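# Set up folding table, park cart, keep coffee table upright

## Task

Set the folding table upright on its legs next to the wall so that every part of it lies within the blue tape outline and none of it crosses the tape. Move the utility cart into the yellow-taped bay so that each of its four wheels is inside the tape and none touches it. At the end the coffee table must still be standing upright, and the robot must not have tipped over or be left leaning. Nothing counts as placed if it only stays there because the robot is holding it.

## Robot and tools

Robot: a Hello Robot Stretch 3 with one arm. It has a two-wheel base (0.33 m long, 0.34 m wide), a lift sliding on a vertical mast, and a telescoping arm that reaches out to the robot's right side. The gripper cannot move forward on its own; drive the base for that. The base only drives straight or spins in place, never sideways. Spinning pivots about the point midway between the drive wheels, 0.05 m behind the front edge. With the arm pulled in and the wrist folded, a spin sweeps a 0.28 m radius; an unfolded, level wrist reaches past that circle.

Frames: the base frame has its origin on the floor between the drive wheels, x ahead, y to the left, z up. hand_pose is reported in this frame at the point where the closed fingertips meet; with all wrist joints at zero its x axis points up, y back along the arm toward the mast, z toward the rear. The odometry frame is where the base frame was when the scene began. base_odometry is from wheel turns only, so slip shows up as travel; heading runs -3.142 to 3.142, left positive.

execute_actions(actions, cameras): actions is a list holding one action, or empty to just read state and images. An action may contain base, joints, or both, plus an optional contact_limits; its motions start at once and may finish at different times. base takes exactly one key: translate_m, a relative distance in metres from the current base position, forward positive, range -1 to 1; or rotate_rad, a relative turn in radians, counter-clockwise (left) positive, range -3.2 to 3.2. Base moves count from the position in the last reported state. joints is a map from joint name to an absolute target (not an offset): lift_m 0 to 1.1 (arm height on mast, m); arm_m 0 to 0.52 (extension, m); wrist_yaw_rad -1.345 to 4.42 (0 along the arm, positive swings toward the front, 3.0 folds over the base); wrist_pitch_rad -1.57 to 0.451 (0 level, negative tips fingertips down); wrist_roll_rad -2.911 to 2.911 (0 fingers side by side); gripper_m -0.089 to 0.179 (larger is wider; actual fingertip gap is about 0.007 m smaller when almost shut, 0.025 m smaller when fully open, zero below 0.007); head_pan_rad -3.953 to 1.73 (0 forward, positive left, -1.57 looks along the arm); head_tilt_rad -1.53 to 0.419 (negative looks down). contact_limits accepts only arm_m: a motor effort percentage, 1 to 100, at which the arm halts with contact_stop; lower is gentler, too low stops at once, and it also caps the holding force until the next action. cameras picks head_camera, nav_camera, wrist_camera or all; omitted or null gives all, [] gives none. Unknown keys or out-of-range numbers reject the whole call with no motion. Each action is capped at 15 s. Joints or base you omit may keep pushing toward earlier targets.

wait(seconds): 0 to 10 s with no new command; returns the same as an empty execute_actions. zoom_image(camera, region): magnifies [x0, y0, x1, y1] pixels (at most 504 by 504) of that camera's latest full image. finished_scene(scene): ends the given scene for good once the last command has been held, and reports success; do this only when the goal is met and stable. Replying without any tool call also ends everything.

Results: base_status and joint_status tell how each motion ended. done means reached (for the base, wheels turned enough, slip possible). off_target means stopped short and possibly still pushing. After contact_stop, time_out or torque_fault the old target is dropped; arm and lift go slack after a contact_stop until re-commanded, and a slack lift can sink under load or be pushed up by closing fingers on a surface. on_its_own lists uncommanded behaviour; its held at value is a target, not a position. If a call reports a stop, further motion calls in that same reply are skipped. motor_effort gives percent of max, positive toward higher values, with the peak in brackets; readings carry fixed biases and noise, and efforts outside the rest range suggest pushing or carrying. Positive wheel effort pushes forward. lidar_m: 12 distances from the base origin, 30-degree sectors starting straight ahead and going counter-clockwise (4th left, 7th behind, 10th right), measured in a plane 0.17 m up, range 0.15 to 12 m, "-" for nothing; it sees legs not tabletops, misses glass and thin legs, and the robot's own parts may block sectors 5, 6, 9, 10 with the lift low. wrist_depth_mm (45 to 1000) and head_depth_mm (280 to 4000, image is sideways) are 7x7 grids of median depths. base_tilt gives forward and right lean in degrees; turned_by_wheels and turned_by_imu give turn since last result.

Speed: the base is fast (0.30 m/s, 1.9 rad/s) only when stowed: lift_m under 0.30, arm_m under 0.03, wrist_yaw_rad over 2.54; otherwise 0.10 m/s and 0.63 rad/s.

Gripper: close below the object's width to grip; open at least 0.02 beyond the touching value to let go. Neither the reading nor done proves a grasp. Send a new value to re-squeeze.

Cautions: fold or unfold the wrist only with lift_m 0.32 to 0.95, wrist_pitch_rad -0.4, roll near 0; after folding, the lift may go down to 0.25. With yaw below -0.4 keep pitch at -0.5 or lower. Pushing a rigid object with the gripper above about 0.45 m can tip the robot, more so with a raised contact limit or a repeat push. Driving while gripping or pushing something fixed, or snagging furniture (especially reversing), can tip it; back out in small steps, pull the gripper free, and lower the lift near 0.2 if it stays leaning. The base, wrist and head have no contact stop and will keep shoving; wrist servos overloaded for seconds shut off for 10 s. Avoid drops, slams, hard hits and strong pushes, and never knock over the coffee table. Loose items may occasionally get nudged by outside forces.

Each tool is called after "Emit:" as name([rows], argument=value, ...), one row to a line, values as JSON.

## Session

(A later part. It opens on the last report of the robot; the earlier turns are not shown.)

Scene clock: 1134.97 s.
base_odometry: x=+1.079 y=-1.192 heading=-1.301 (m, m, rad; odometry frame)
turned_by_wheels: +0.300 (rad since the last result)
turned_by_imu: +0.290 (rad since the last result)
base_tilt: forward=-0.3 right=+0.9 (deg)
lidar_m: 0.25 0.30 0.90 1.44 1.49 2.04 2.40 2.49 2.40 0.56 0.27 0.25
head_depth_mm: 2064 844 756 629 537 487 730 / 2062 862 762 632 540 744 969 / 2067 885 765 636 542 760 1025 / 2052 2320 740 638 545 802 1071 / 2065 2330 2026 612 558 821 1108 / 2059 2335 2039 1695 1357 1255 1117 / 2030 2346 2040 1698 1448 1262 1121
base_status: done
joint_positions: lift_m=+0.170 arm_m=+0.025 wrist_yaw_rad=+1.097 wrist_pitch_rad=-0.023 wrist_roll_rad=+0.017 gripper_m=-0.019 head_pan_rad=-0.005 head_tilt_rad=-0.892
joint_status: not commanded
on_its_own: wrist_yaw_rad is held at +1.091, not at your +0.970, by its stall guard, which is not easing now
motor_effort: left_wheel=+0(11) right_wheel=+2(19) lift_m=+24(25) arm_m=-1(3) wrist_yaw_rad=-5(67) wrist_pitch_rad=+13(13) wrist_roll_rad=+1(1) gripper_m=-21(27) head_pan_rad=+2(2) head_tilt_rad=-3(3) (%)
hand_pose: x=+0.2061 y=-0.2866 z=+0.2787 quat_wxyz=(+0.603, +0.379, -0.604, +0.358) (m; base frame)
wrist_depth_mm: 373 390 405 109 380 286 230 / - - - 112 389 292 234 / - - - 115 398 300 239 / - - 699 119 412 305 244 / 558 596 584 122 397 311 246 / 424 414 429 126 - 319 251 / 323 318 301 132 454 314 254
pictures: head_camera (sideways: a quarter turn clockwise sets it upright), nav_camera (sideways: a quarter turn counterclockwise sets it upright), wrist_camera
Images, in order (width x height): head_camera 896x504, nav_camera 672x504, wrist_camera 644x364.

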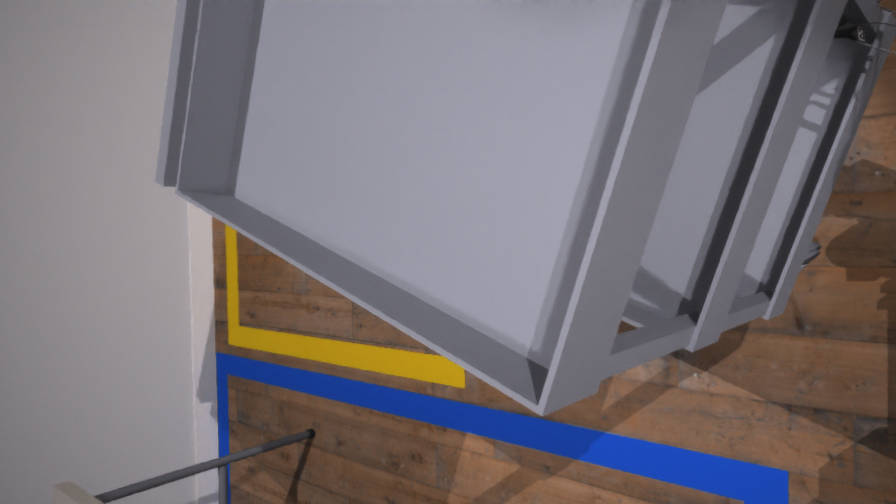

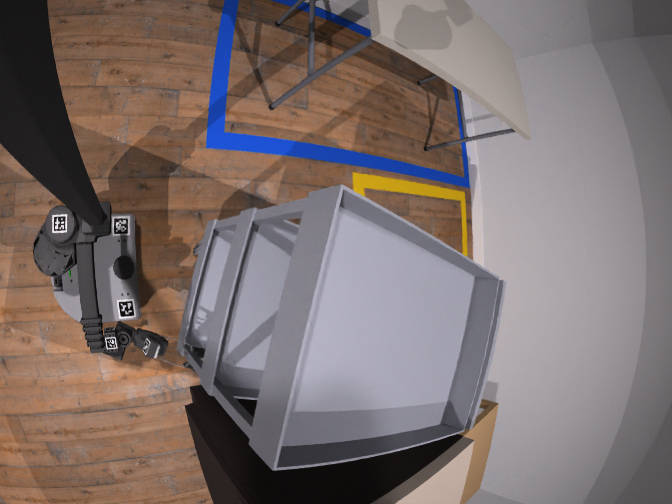

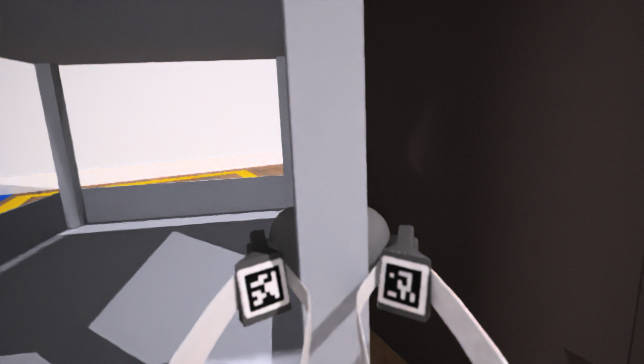

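Emit:
execute_actions(actions=[])

Scene clock: 1156.73 s.
base_odometry: x=+1.079 y=-1.192 heading=-1.301 (m, m, rad; odometry frame)
turned_by_wheels: +0.000 (rad since the last result)
turned_by_imu: +0.001 (rad since the last result)
base_tilt: forward=-0.3 right=+1.0 (deg)
lidar_m: 0.25 0.30 0.90 1.44 1.50 2.04 2.40 2.49 2.39 0.56 0.27 0.24
head_depth_mm: 2065 847 757 628 538 486 729 / 2058 859 762 632 540 745 972 / 2061 885 766 635 542 761 1023 / 2066 2327 740 638 544 803 1072 / 2074 2332 2014 613 559 822 1110 / 2073 2357 2043 1691 1359 1262 1116 / 2027 2344 2050 1694 1448 1263 1122
base_status: done
joint_positions: lift_m=+0.170 arm_m=+0.025 wrist_yaw_rad=+1.097 wrist_pitch_rad=-0.023 wrist_roll_rad=+0.017 gripper_m=-0.019 head_pan_rad=-0.005 head_tilt_rad=-0.892
joint_status: not commanded
on_its_own: wrist_yaw_rad is held at +1.091, not at your +0.970, by its stall guard, which is not easing now
motor_effort: left_wheel=-1(11) right_wheel=+2(19) lift_m=+25(25) arm_m=-1(3) wrist_yaw_rad=-5(67) wrist_pitch_rad=+12(13) wrist_roll_rad=+1(1) gripper_m=-21(27) head_pan_rad=+2(2) head_tilt_rad=-3(3) (%)
hand_pose: x=+0.2061 y=-0.2866 z=+0.2787 quat_wxyz=(+0.603, +0.379, -0.604, +0.358) (m; base frame)
wrist_depth_mm: 372 389 408 109 378 286 230 / - - - 112 390 293 235 / - - - 115 402 299 238 / - - 712 119 415 305 243 / 571 610 588 122 401 313 245 / 422 415 428 126 - 318 251 / 319 316 302 132 457 311 254
pictures: head_camera (sideways: a quarter turn clockwise sets it upright), nav_camera (sideways: a quarter turn counterclockwise sets it upright), wrist_camera
Images, in order (width x height): head_camera 896x504, nav_camera 672x504, wrist_camera 644x364.

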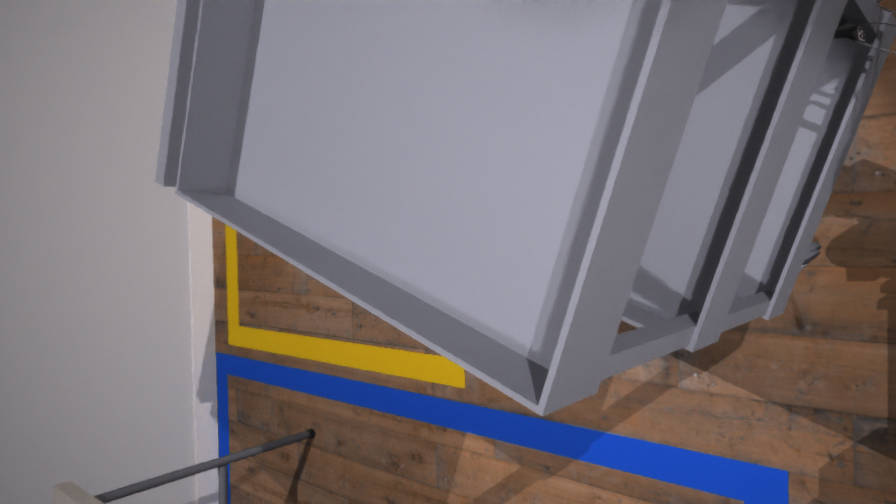

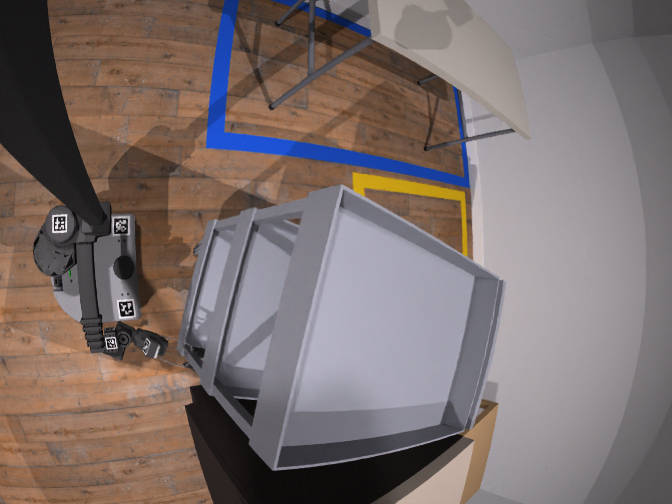

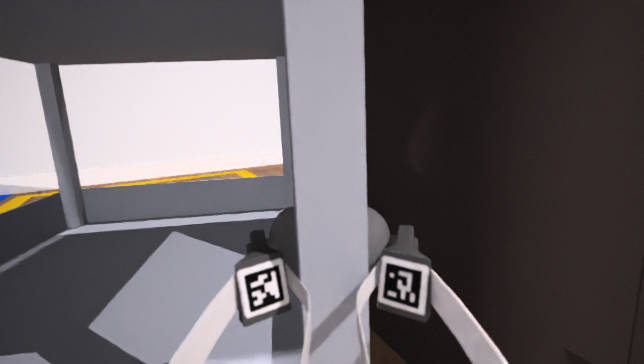

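Emit:
execute_actions([
  {"base":{"translate_m":0.15},"joints":{"wrist_yaw_rad":1.15}},
])

Scene clock: 1218.90 s.
base_odometry: x=+1.119 y=-1.337 heading=-1.302 (m, m, rad; odometry frame)
turned_by_wheels: +0.000 (rad since the last result)
turned_by_imu: -0.001 (rad since the last result)
base_tilt: forward=-0.4 right=+0.8 (deg)
lidar_m: 0.23 0.28 0.81 1.44 1.49 2.05 2.55 2.64 2.39 0.50 0.26 0.23
head_depth_mm: 1931 833 755 627 539 487 729 / 1934 853 761 632 540 499 937 / 1928 869 766 635 542 757 992 / 1926 2178 738 638 546 773 1058 / 1918 2247 2034 613 548 778 1094 / 1933 2229 2040 1683 553 1254 1112 / 1939 2257 1996 1699 1450 1260 1117
base_status: done
joint_positions: lift_m=+0.170 arm_m=+0.025 wrist_yaw_rad=+1.078 wrist_pitch_rad=-0.023 wrist_roll_rad=+0.017 gripper_m=-0.019 head_pan_rad=-0.005 head_tilt_rad=-0.892
joint_status: wrist_yaw_rad off_target (ended at +1.078, target +1.150)
on_its_own: wrist_yaw_rad is held at +1.100, not at your +1.150, by its stall guard, which is not easing now; wrist_yaw_rad is at rest, and its effort (+17) is outside its rest range (-12 to +12)
motor_effort: left_wheel=-3(3) right_wheel=+6(23) lift_m=+24(24) arm_m=-1(1) wrist_yaw_rad=+17(35) wrist_pitch_rad=+12(13) wrist_roll_rad=+1(1) gripper_m=-23(23) head_pan_rad=+2(2) head_tilt_rad=-3(3) (%)
hand_pose: x=+0.2039 y=-0.2909 z=+0.2787 quat_wxyz=(+0.606, +0.373, -0.607, +0.353) (m; base frame)
wrist_depth_mm: 373 390 404 107 368 281 226 / - - - 110 380 285 230 / - - - 114 385 292 234 / - - 680 117 378 299 239 / 600 610 586 120 372 305 242 / 425 420 417 124 - 309 247 / 321 314 312 130 422 305 251
pictures: head_camera (sideways: a quarter turn clockwise sets it upright), nav_camera (sideways: a quarter turn counterclockwise sets it upright), wrist_camera
Images, in order (width x height): head_camera 896x504, nav_camera 672x504, wrist_camera 644x364.

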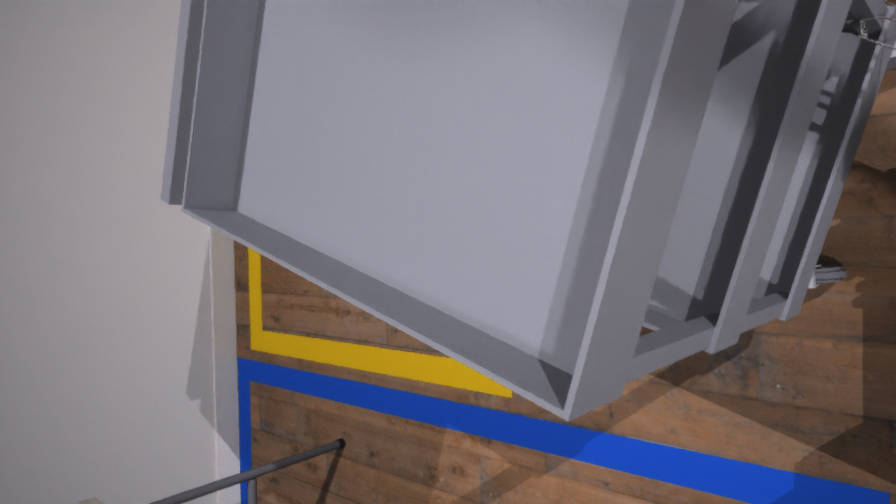

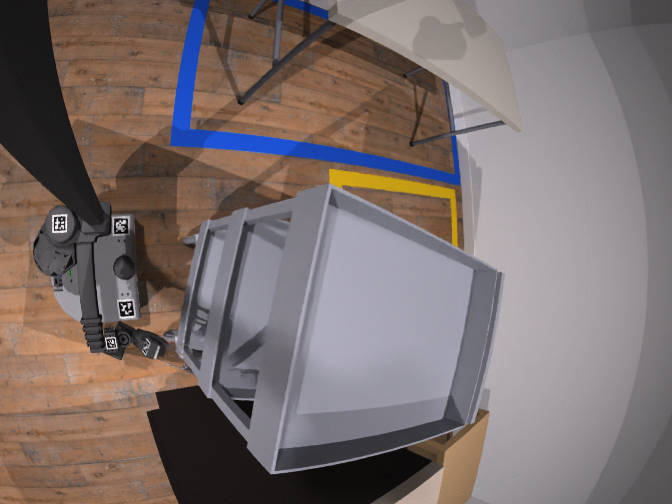

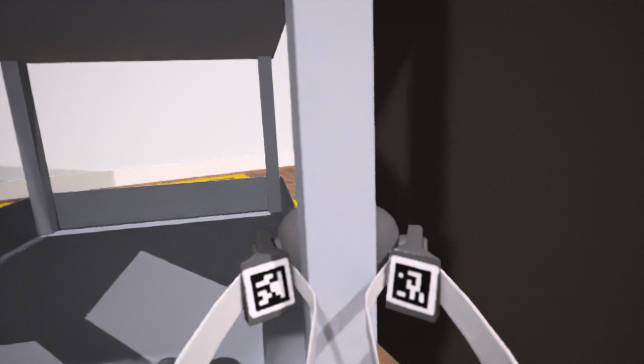

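Emit:
execute_actions([
  {"base":{"translate_m":0.15},"joints":{"wrist_yaw_rad":1.14}},
])

Scene clock: 1224.80 s.
base_odometry: x=+1.159 y=-1.482 heading=-1.302 (m, m, rad; odometry frame)
turned_by_wheels: +0.000 (rad since the last result)
turned_by_imu: +0.001 (rad since the last result)
base_tilt: forward=-0.3 right=+1.0 (deg)
lidar_m: 0.19 0.20 0.73 1.44 1.49 2.04 2.70 2.80 0.52 0.50 0.24 0.19
head_depth_mm: 1809 814 758 628 538 470 718 / 1798 823 761 632 540 472 731 / 1805 830 767 635 543 482 732 / 1810 838 771 638 544 485 956 / 1802 2050 743 640 548 496 906 / 1801 2083 2038 1608 527 497 1116 / 1798 2081 2015 1694 1447 1237 1119
base_status: done
joint_positions: lift_m=+0.170 arm_m=+0.025 wrist_yaw_rad=+1.068 wrist_pitch_rad=-0.023 wrist_roll_rad=+0.017 gripper_m=-0.019 head_pan_rad=-0.005 head_tilt_rad=-0.892
joint_status: wrist_yaw_rad off_target (ended at +1.068, target +1.140)
on_its_own: wrist_yaw_rad is held at +1.083, not at your +1.140, by its stall guard, which is not easing now
motor_effort: left_wheel=-2(4) right_wheel=+4(17) lift_m=+24(24) arm_m=-2(1) wrist_yaw_rad=+12(43) wrist_pitch_rad=+13(13) wrist_roll_rad=+1(1) gripper_m=-22(24) head_pan_rad=+2(2) head_tilt_rad=-3(3) (%)
hand_pose: x=+0.2025 y=-0.2934 z=+0.2787 quat_wxyz=(+0.608, +0.370, -0.609, +0.349) (m; base frame)
wrist_depth_mm: 371 382 - 106 361 278 224 / - - - 110 374 283 228 / - - - 113 379 292 233 / - - - 117 394 297 237 / 575 593 571 120 378 301 241 / 422 414 413 123 - 308 245 / 322 315 308 129 407 303 248
pictures: head_camera (sideways: a quarter turn clockwise sets it upright), nav_camera (sideways: a quarter turn counterclockwise sets it upright), wrist_camera
Images, in order (width x height): head_camera 896x504, nav_camera 672x504, wrist_camera 644x364.

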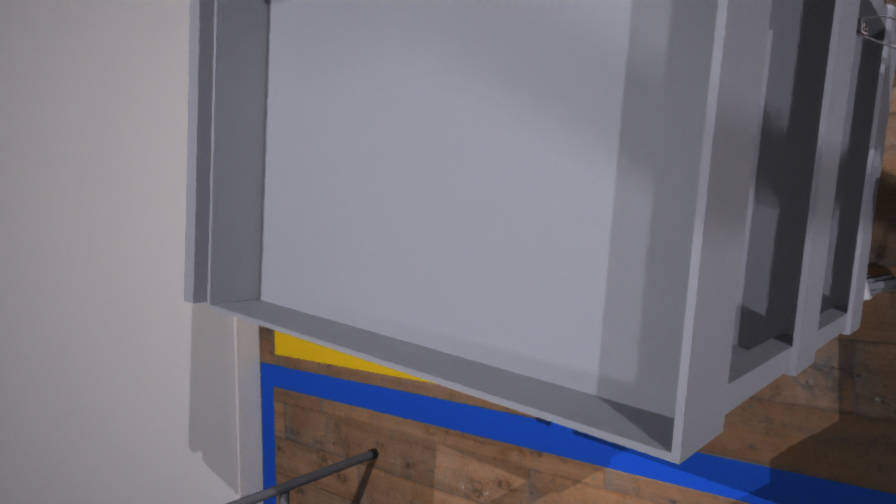

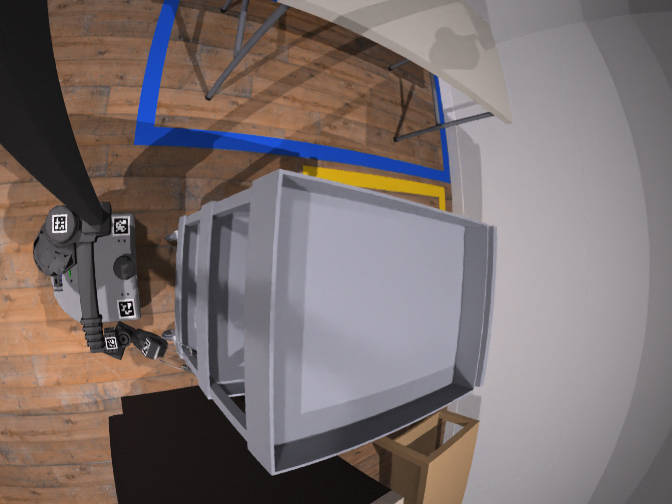

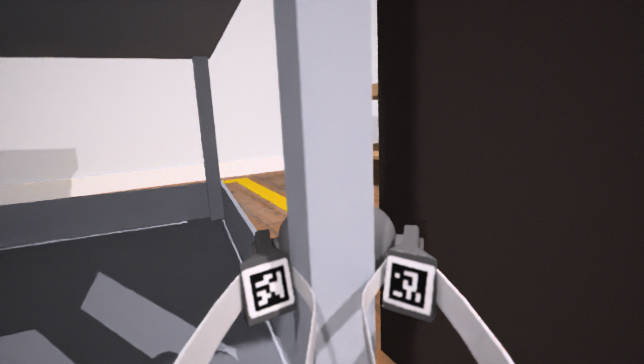

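Emit:
execute_actions([
  {"base":{"translate_m":0.12},"joints":{"wrist_yaw_rad":1.13}},
])

Scene clock: 1281.33 s.
base_odometry: x=+1.191 y=-1.597 heading=-1.302 (m, m, rad; odometry frame)
turned_by_wheels: +0.000 (rad since the last result)
turned_by_imu: +0.001 (rad since the last result)
base_tilt: forward=-0.4 right=+0.9 (deg)
lidar_m: 0.15 0.15 0.20 1.18 1.49 2.05 2.82 2.92 0.52 0.50 0.22 0.16
head_depth_mm: 1694 1829 745 629 538 470 703 / 1695 1827 761 632 540 472 697 / 1700 1830 765 635 542 474 689 / 1696 1833 771 640 545 476 690 / 1699 1852 775 642 547 478 692 / 1686 1922 778 615 540 479 597 / 1697 1953 2040 1700 1417 455 1087
base_status: done
joint_positions: lift_m=+0.170 arm_m=+0.025 wrist_yaw_rad=+1.092 wrist_pitch_rad=-0.023 wrist_roll_rad=+0.017 gripper_m=-0.019 head_pan_rad=-0.005 head_tilt_rad=-0.892
joint_status: wrist_yaw_rad off_target (ended at +1.092, target +1.130)
on_its_own: wrist_yaw_rad is held at +1.088, not at your +1.130, by its stall guard, which is not easing now
motor_effort: left_wheel=+0(3) right_wheel=+2(14) lift_m=+24(25) arm_m=-1(1) wrist_yaw_rad=-4(37) wrist_pitch_rad=+12(13) wrist_roll_rad=+1(1) gripper_m=-21(23) head_pan_rad=+2(2) head_tilt_rad=-3(3) (%)
hand_pose: x=+0.2055 y=-0.2878 z=+0.2787 quat_wxyz=(+0.604, +0.377, -0.605, +0.357) (m; base frame)
wrist_depth_mm: 375 389 - 107 - 285 228 / - - - 110 - 291 232 / - - - 115 - 296 238 / - - - 118 - 304 242 / 551 590 571 122 - 308 245 / 424 413 403 124 - 318 249 / 323 315 295 131 515 311 255
pictures: head_camera (sideways: a quarter turn clockwise sets it upright), nav_camera (sideways: a quarter turn counterclockwise sets it upright), wrist_camera
Images, in order (width x height): head_camera 896x504, nav_camera 672x504, wrist_camera 644x364.

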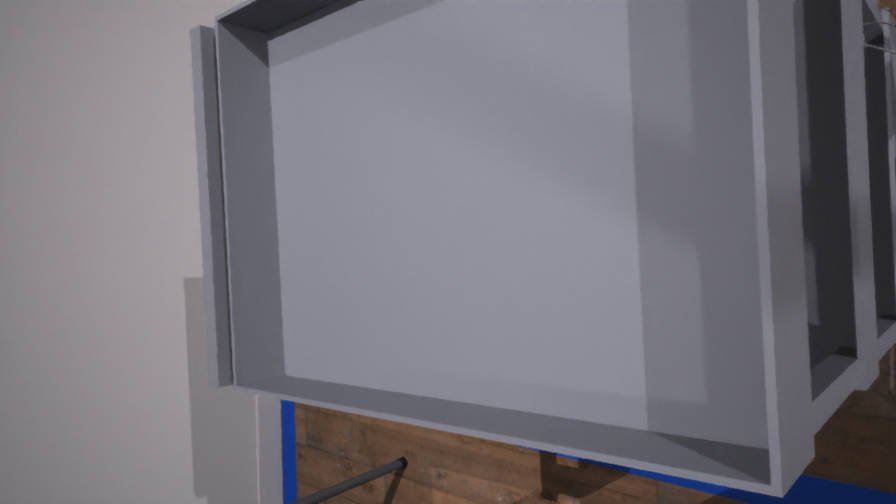

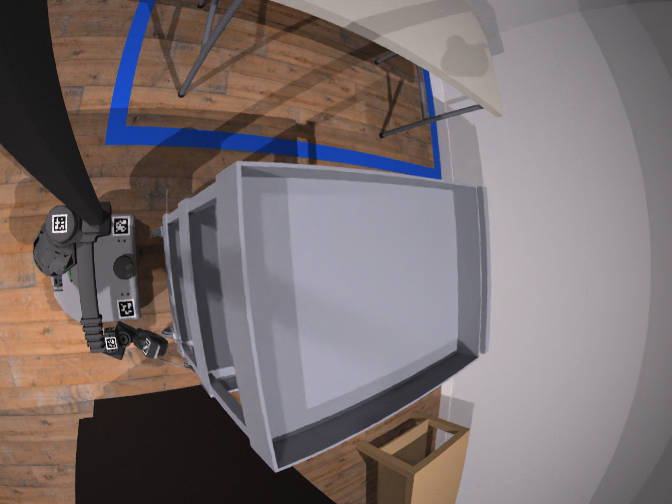

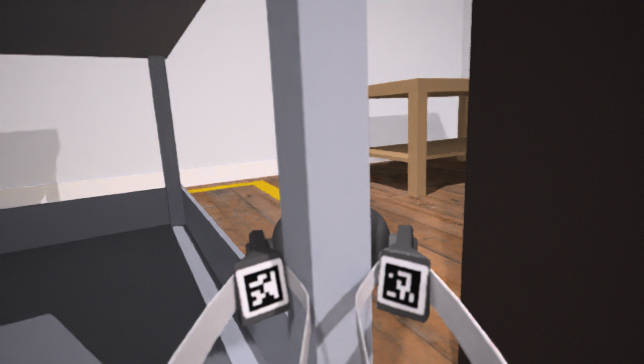

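Emit:
execute_actions([
  {"base":{"translate_m":0.15},"joints":{"wrist_yaw_rad":1.12}},
])

Scene clock: 1304.20 s.
base_odometry: x=+1.230 y=-1.742 heading=-1.302 (m, m, rad; odometry frame)
turned_by_wheels: +0.000 (rad since the last result)
turned_by_imu: +0.002 (rad since the last result)
base_tilt: forward=-0.3 right=+0.9 (deg)
lidar_m: - - 0.15 0.66 1.49 2.04 2.97 3.07 0.52 0.50 0.20 0.15
head_depth_mm: 1553 1807 712 625 538 470 624 / 1554 1722 743 632 541 472 441 / 1560 1680 765 635 543 474 435 / 1554 1728 770 639 544 475 429 / 1562 1730 759 642 547 477 424 / 1568 1764 757 645 550 479 425 / 1559 1773 758 632 530 463 413
base_status: done
joint_positions: lift_m=+0.170 arm_m=+0.025 wrist_yaw_rad=+1.128 wrist_pitch_rad=-0.023 wrist_roll_rad=+0.017 gripper_m=-0.019 head_pan_rad=-0.005 head_tilt_rad=-0.892
joint_status: all done
motor_effort: left_wheel=+8(13) right_wheel=-3(11) lift_m=+24(24) arm_m=-1(1) wrist_yaw_rad=-7(18) wrist_pitch_rad=+13(13) wrist_roll_rad=+0(1) gripper_m=-22(22) head_pan_rad=+2(2) head_tilt_rad=-3(3) (%)
hand_pose: x=+0.2096 y=-0.2796 z=+0.2786 quat_wxyz=(+0.597, +0.388, -0.598, +0.368) (m; base frame)
wrist_depth_mm: 372 431 - 109 - - - / - - - 112 - - - / - - - 116 - - - / - - - 120 - - - / 537 551 - 125 - 928 896 / 424 412 345 127 - 651 641 / 319 316 274 132 509 513 503
pictures: head_camera (sideways: a quarter turn clockwise sets it upright), nav_camera (sideways: a quarter turn counterclockwise sets it upright), wrist_camera
Images, in order (width x height): head_camera 896x504, nav_camera 672x504, wrist_camera 644x364.

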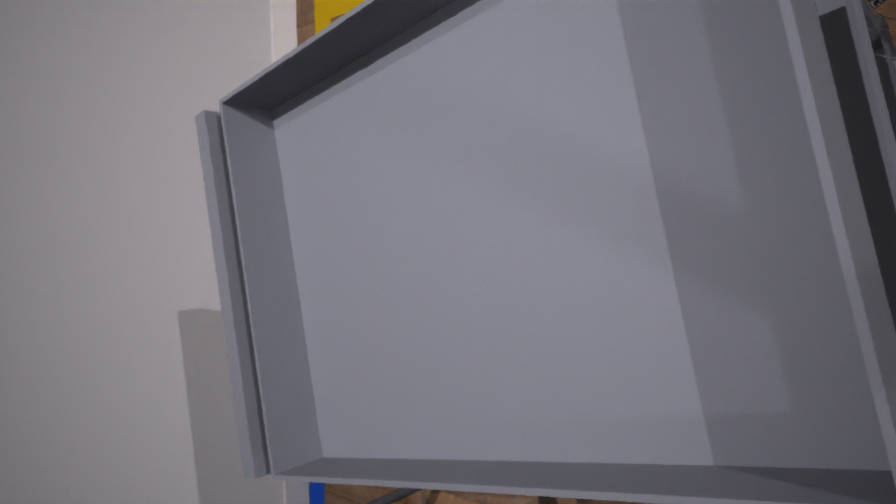

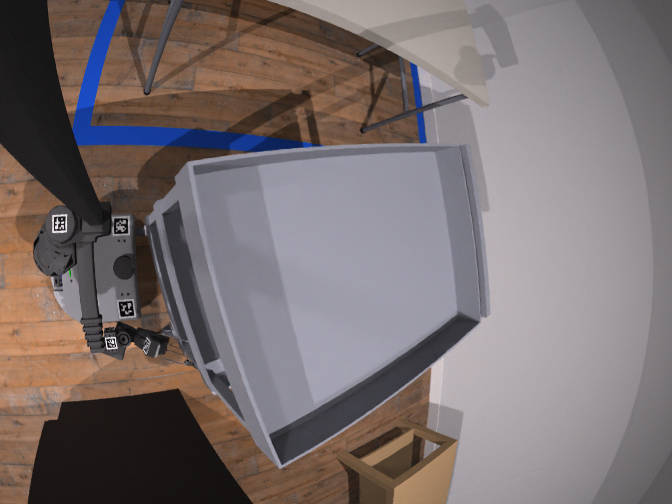

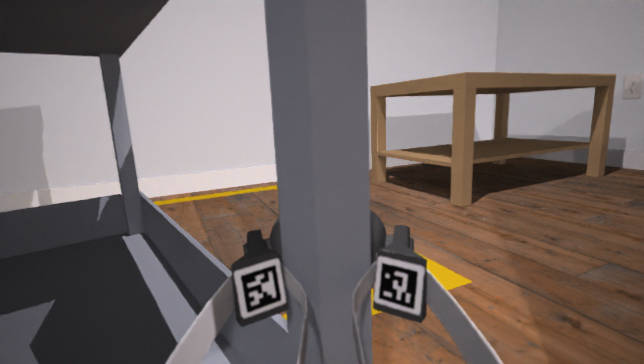

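Emit:
execute_actions([
  {"joints":{"head_pan_rad":-0.7,"head_tilt_rad":-1.0}},
], cameras=["head_camera","nav_camera"])

Scene clock: 1330.17 s.
base_odometry: x=+1.230 y=-1.742 heading=-1.302 (m, m, rad; odometry frame)
turned_by_wheels: +0.000 (rad since the last result)
turned_by_imu: +0.001 (rad since the last result)
base_tilt: forward=-0.4 right=+1.0 (deg)
lidar_m: - - 0.15 0.66 1.50 2.04 2.97 3.08 0.52 0.50 0.20 0.15
head_depth_mm: 1687 1962 1772 1520 1131 1159 1098 / 1705 1658 1764 1473 1303 1205 - / 1720 1899 1794 562 523 940 1103 / 2015 2034 1804 578 516 474 985 / 1919 2110 658 591 517 460 650 / 1784 2005 662 594 520 463 418 / 1664 1841 683 597 522 464 419
base_status: not commanded
joint_positions: lift_m=+0.170 arm_m=+0.025 wrist_yaw_rad=+1.128 wrist_pitch_rad=-0.023 wrist_roll_rad=+0.017 gripper_m=-0.019 head_pan_rad=-0.693 head_tilt_rad=-0.987
joint_status: all done
motor_effort: left_wheel=+9(9) right_wheel=-3(2) lift_m=+24(24) arm_m=-1(1) wrist_yaw_rad=-6(7) wrist_pitch_rad=+12(13) wrist_roll_rad=+1(1) gripper_m=-22(23) head_pan_rad=-3(33) head_tilt_rad=-5(12) (%)
hand_pose: x=+0.2096 y=-0.2796 z=+0.2786 quat_wxyz=(+0.597, +0.388, -0.598, +0.368) (m; base frame)
wrist_depth_mm: 372 432 - 109 - - - / - - - 112 - - - / - - - 116 - - - / - - - 120 - - - / 539 542 - 125 - 902 881 / 420 408 349 126 - 655 647 / 324 315 275 133 515 507 497
pictures: head_camera (sideways: a quarter turn clockwise sets it upright), nav_camera (sideways: a quarter turn counterclockwise sets it upright)
Images, in order (width x height): head_camera 896x504, nav_camera 672x504.

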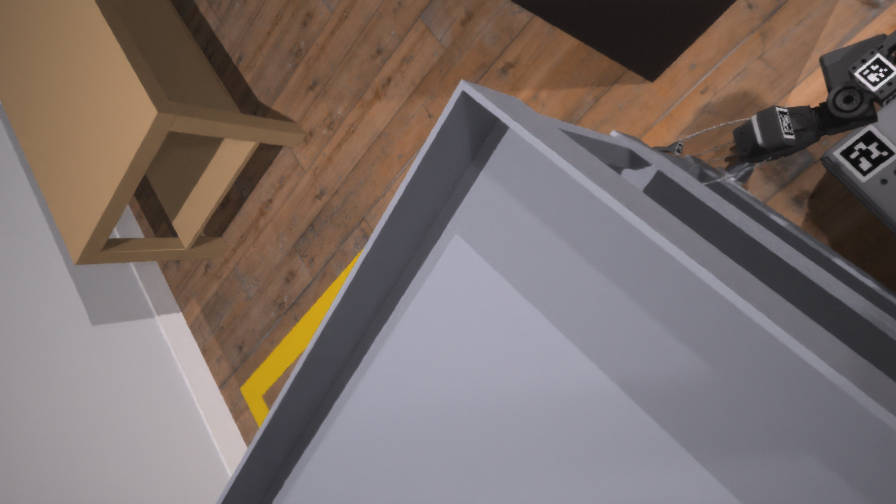

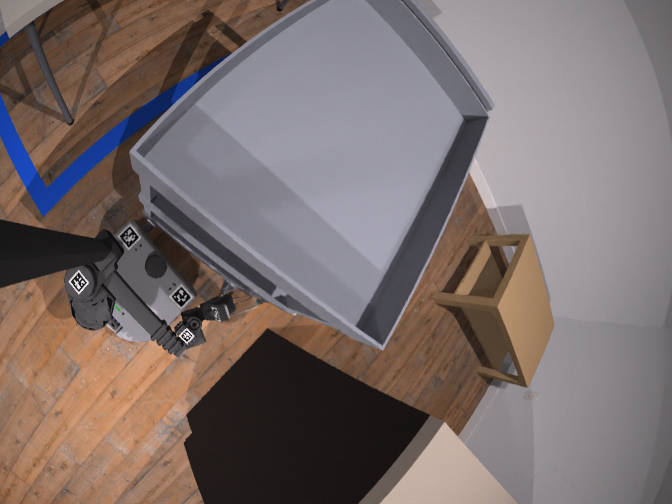

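Emit:
execute_actions([
  {"base":{"rotate_rad":-0.19},"joints":{"head_pan_rad":-0.3,"head_tilt_rad":-0.95}},
])

Scene clock: 1361.97 s.
base_odometry: x=+1.230 y=-1.742 heading=-1.491 (m, m, rad; odometry frame)
turned_by_wheels: -0.190 (rad since the last result)
turned_by_imu: -0.181 (rad since the last result)
base_tilt: forward=-0.4 right=+0.9 (deg)
lidar_m: - - 0.15 0.66 1.44 1.75 2.96 2.97 0.55 0.50 0.22 0.15
head_depth_mm: 1991 1597 1755 1563 510 1156 1088 / 1951 1929 1854 574 522 486 1090 / 1904 2141 1820 603 523 471 1049 / 1798 2055 694 606 526 465 705 / 1704 801 717 610 528 466 437 / 1624 778 722 611 530 468 420 / 1552 768 725 614 533 470 421
base_status: done
joint_positions: lift_m=+0.170 arm_m=+0.024 wrist_yaw_rad=+1.224 wrist_pitch_rad=-0.023 wrist_roll_rad=+0.017 gripper_m=-0.019 head_pan_rad=-0.307 head_tilt_rad=-0.952
joint_status: all done
on_its_own: wrist_yaw_rad is held at +1.211, not at your +1.120, by its stall guard, which is not easing now
motor_effort: left_wheel=+4(25) right_wheel=-4(15) lift_m=+24(24) arm_m=+8(8) wrist_yaw_rad=-11(90) wrist_pitch_rad=+12(13) wrist_roll_rad=+1(1) gripper_m=-24(32) head_pan_rad=+2(24) head_tilt_rad=+0(6) (%)
hand_pose: x=+0.2190 y=-0.2563 z=+0.2786 quat_wxyz=(+0.579, +0.417, -0.579, +0.396) (m; base frame)
wrist_depth_mm: 373 385 - 109 - - 226 / - - - 113 - - 230 / - - - 116 - - 234 / - - - 119 - - 238 / 550 580 - 124 - 914 241 / 424 410 395 127 - 657 247 / 320 317 286 133 524 514 251
pictures: head_camera (sideways: a quarter turn clockwise sets it upright), nav_camera (sideways: a quarter turn counterclockwise sets it upright), wrist_camera
Images, in order (width x height): head_camera 896x504, nav_camera 672x504, wrist_camera 644x364.

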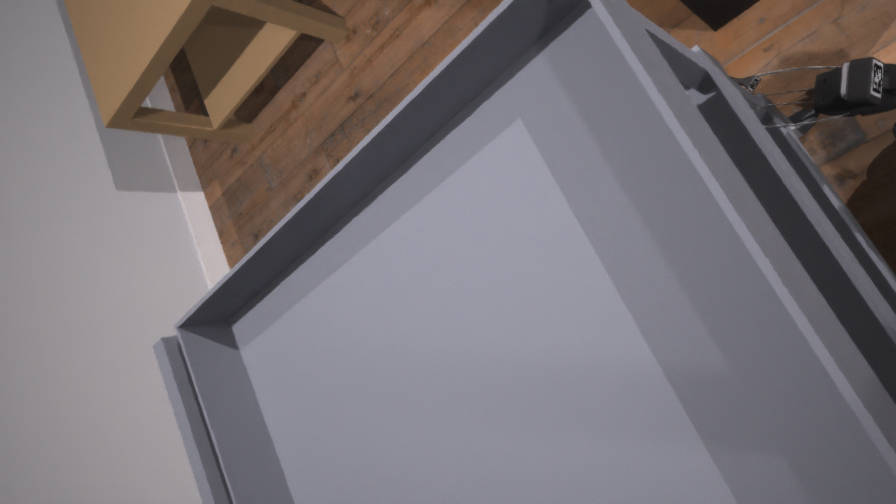

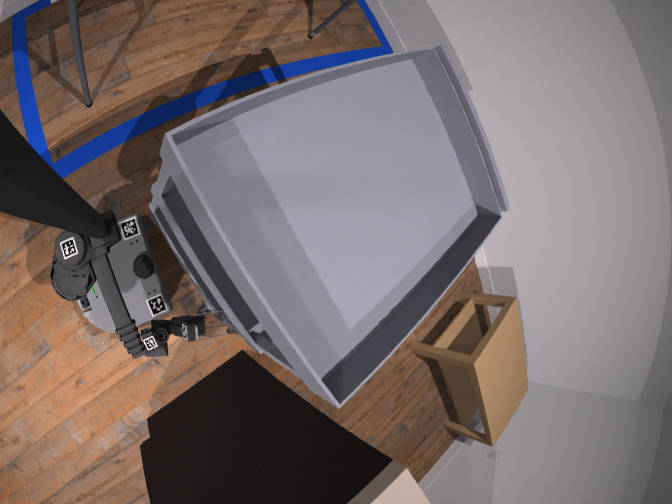

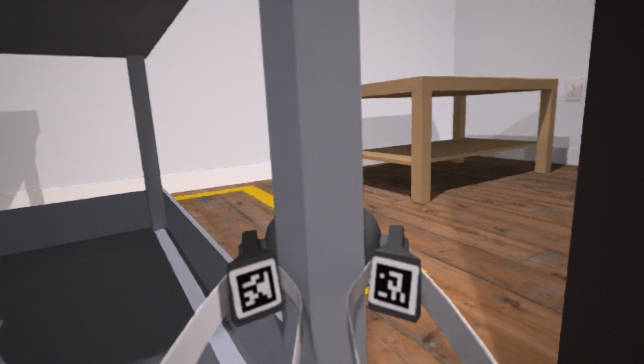

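Emit:
execute_actions([
  {"base":{"translate_m":0.28},"joints":{"wrist_yaw_rad":1.2}},
])

Scene clock: 1369.30 s.
base_odometry: x=+1.253 y=-2.021 heading=-1.491 (m, m, rad; odometry frame)
turned_by_wheels: +0.000 (rad since the last result)
turned_by_imu: +0.001 (rad since the last result)
base_tilt: forward=-0.4 right=+1.0 (deg)
lidar_m: - 0.15 0.19 1.49 1.49 1.81 3.22 0.79 0.49 0.46 0.22 0.15
head_depth_mm: 1809 1549 1713 567 518 722 1103 / 1685 1922 659 599 521 695 1059 / 1601 1739 707 603 524 480 1046 / 1512 813 714 606 525 472 945 / 1434 799 717 610 527 467 707 / 1368 782 723 611 530 468 584 / 1304 764 727 615 533 471 441
base_status: done
joint_positions: lift_m=+0.170 arm_m=+0.025 wrist_yaw_rad=+1.075 wrist_pitch_rad=-0.023 wrist_roll_rad=+0.017 gripper_m=-0.019 head_pan_rad=-0.307 head_tilt_rad=-0.951
joint_status: wrist_yaw_rad off_target (ended at +1.075, target +1.200)
on_its_own: wrist_yaw_rad is held at +1.081, not at your +1.200, by its stall guard, which is not easing now
motor_effort: left_wheel=+1(15) right_wheel=-2(9) lift_m=+24(24) arm_m=+1(9) wrist_yaw_rad=+5(42) wrist_pitch_rad=+13(13) wrist_roll_rad=+1(1) gripper_m=-20(25) head_pan_rad=+2(2) head_tilt_rad=+0(0) (%)
hand_pose: x=+0.2035 y=-0.2915 z=+0.2786 quat_wxyz=(+0.607, +0.372, -0.608, +0.352) (m; base frame)
wrist_depth_mm: 372 387 - 109 - - - / - - - 112 - - - / - - - 116 - - - / - - - 120 - - - / 550 592 918 122 - 913 873 / 424 409 388 125 - 655 643 / 320 316 287 133 512 513 496
pictures: head_camera (sideways: a quarter turn clockwise sets it upright), nav_camera (sideways: a quarter turn counterclockwise sets it upright), wrist_camera
Images, in order (width x height): head_camera 896x504, nav_camera 672x504, wrist_camera 644x364.

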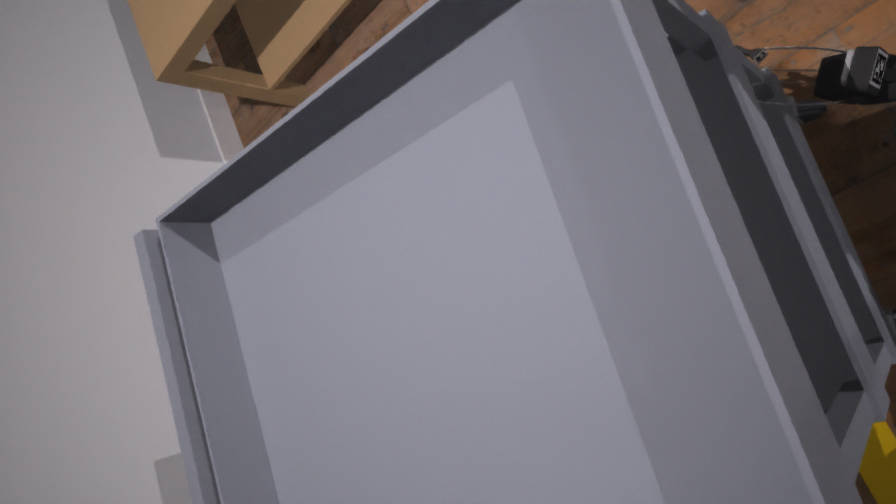

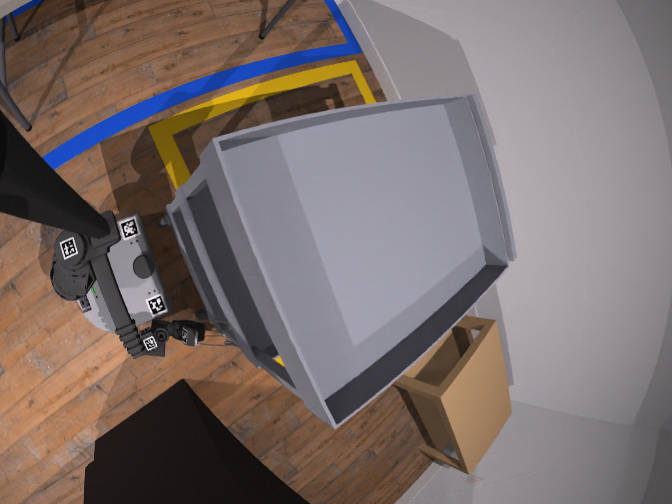

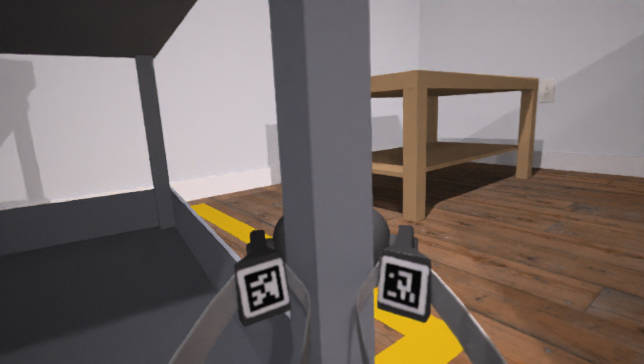

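Emit:
execute_actions([
  {"base":{"translate_m":0.27},"joints":{"wrist_yaw_rad":1.12,"head_pan_rad":0.0,"head_tilt_rad":-1.1}},
])

Scene clock: 1386.27 s.
base_odometry: x=+1.274 y=-2.290 heading=-1.491 (m, m, rad; odometry frame)
turned_by_wheels: +0.000 (rad since the last result)
turned_by_imu: +0.001 (rad since the last result)
base_tilt: forward=-0.4 right=+0.9 (deg)
lidar_m: 0.15 0.16 0.97 1.54 0.89 1.87 3.47 0.70 0.55 0.88 0.21 0.16
head_depth_mm: 724 696 607 540 486 768 1064 / 736 700 611 544 488 959 1106 / 737 703 615 546 490 968 1116 / 736 708 617 548 492 968 1117 / 745 698 621 551 494 972 1115 / 1150 1335 1534 544 466 1192 1095 / 1127 1335 1588 1465 1323 1197 1100
base_status: done
joint_positions: lift_m=+0.170 arm_m=+0.025 wrist_yaw_rad=+0.959 wrist_pitch_rad=-0.023 wrist_roll_rad=+0.017 gripper_m=-0.019 head_pan_rad=-0.007 head_tilt_rad=-1.087
joint_status: wrist_yaw_rad off_target (ended at +0.959, target +1.120); the others done
on_its_own: wrist_yaw_rad is held at +0.958, not at your +1.120, by its stall guard, which is not easing now
motor_effort: left_wheel=+2(4) right_wheel=-1(12) lift_m=+24(24) arm_m=+0(1) wrist_yaw_rad=-1(36) wrist_pitch_rad=+12(13) wrist_roll_rad=+0(1) gripper_m=-20(24) head_pan_rad=+2(20) head_tilt_rad=-5(16) (%)
hand_pose: x=+0.1879 y=-0.3167 z=+0.2786 quat_wxyz=(+0.626, +0.336, -0.628, +0.316) (m; base frame)
wrist_depth_mm: 371 388 - 108 - - - / 946 - - 112 916 - - / 935 - - 116 - - - / 921 - - 119 - - - / 539 582 - 122 867 915 887 / 423 413 382 125 - 662 637 / 322 319 284 132 496 520 505
pictures: head_camera (sideways: a quarter turn clockwise sets it upright), nav_camera (sideways: a quarter turn counterclockwise sets it upright), wrist_camera
Images, in order (width x height): head_camera 896x504, nav_camera 672x504, wrist_camera 644x364.

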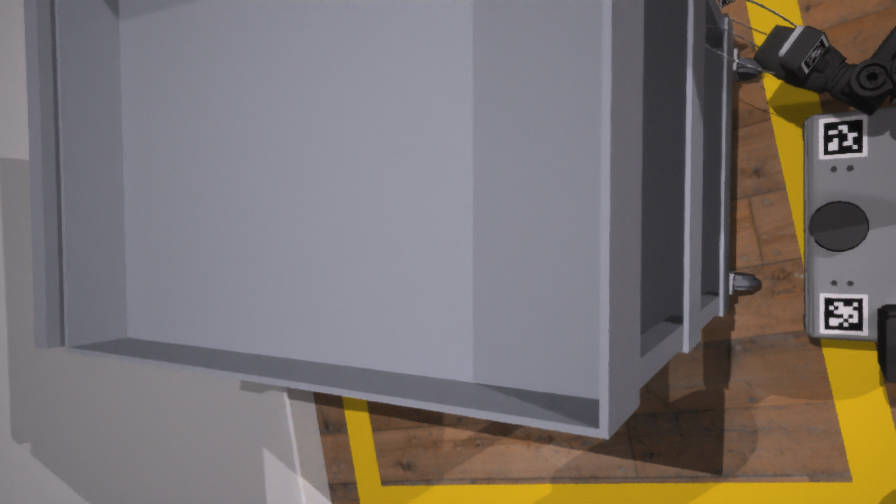

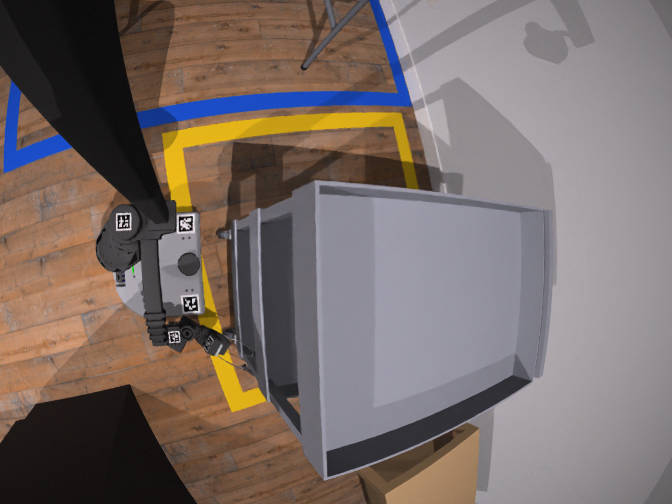

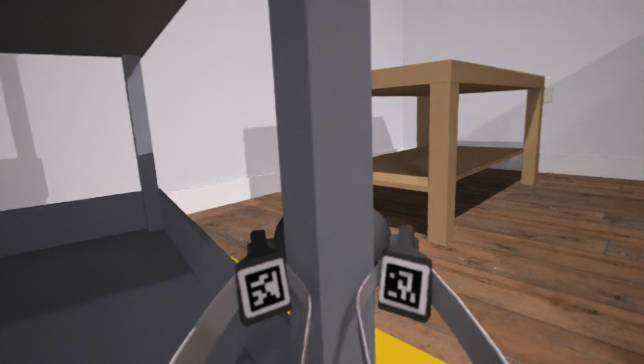

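Emit:
execute_actions([
  {"base":{"translate_m":0.09},"joints":{"wrist_yaw_rad":1.0,"head_pan_rad":-0.45,"head_tilt_rad":-1.1}},
])

Scene clock: 1411.77 s.
base_odometry: x=+1.281 y=-2.380 heading=-1.491 (m, m, rad; odometry frame)
turned_by_wheels: +0.000 (rad since the last result)
turned_by_imu: +0.001 (rad since the last result)
base_tilt: forward=-0.4 right=+0.9 (deg)
lidar_m: 0.16 0.17 0.92 1.37 1.56 0.96 3.57 0.68 0.61 1.09 0.21 0.16
head_depth_mm: 1671 1523 570 540 772 1171 1085 / 1578 653 608 542 747 1149 - / 1376 686 615 545 506 1138 - / 766 708 618 548 499 1033 1112 / 753 712 620 550 495 760 1102 / 740 717 624 554 497 608 1096 / 729 721 627 556 499 470 1102
base_status: done
joint_positions: lift_m=+0.170 arm_m=+0.025 wrist_yaw_rad=+0.934 wrist_pitch_rad=-0.023 wrist_roll_rad=+0.017 gripper_m=-0.019 head_pan_rad=-0.443 head_tilt_rad=-1.087
joint_status: wrist_yaw_rad off_target (ended at +0.934, target +1.000); the others done
on_its_own: wrist_yaw_rad is held at +0.945, not at your +1.000, by its stall guard, which is not easing now
motor_effort: left_wheel=+1(5) right_wheel=+2(12) lift_m=+24(25) arm_m=+1(1) wrist_yaw_rad=+9(30) wrist_pitch_rad=+13(13) wrist_roll_rad=+1(1) gripper_m=-21(24) head_pan_rad=-3(26) head_tilt_rad=-5(3) (%)
hand_pose: x=+0.1841 y=-0.3220 z=+0.2786 quat_wxyz=(+0.630, +0.328, -0.633, +0.308) (m; base frame)
wrist_depth_mm: 374 391 - 108 - - - / 862 - - 112 918 - - / 879 - - 115 - - - / 889 - - 119 - - - / 540 585 - 122 911 869 876 / 421 416 385 125 - 653 643 / 324 315 283 132 505 511 502
pictures: head_camera (sideways: a quarter turn clockwise sets it upright), nav_camera (sideways: a quarter turn counterclockwise sets it upright), wrist_camera
Images, in order (width x height): head_camera 896x504, nav_camera 672x504, wrist_camera 644x364.

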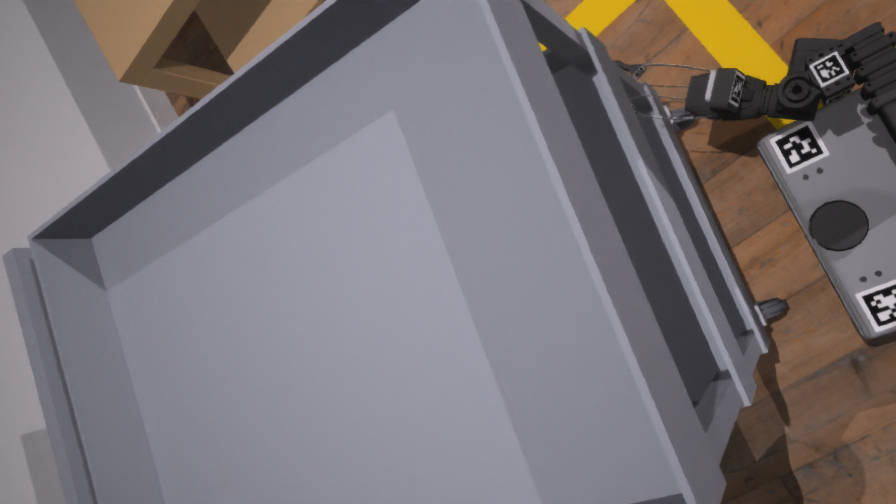

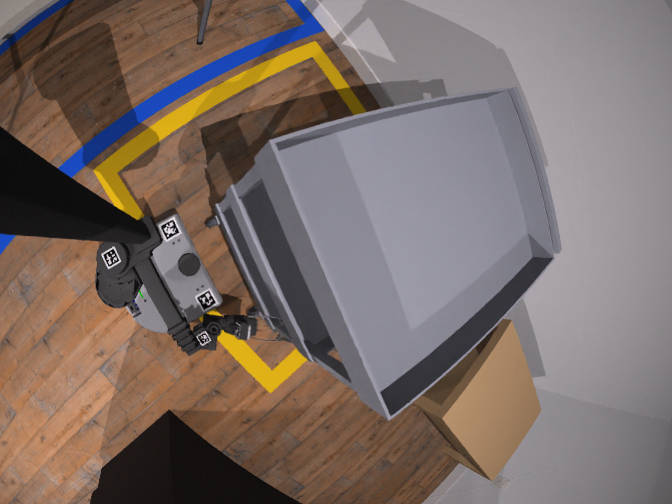

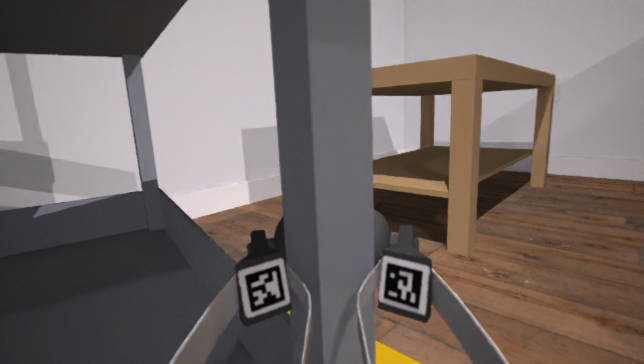

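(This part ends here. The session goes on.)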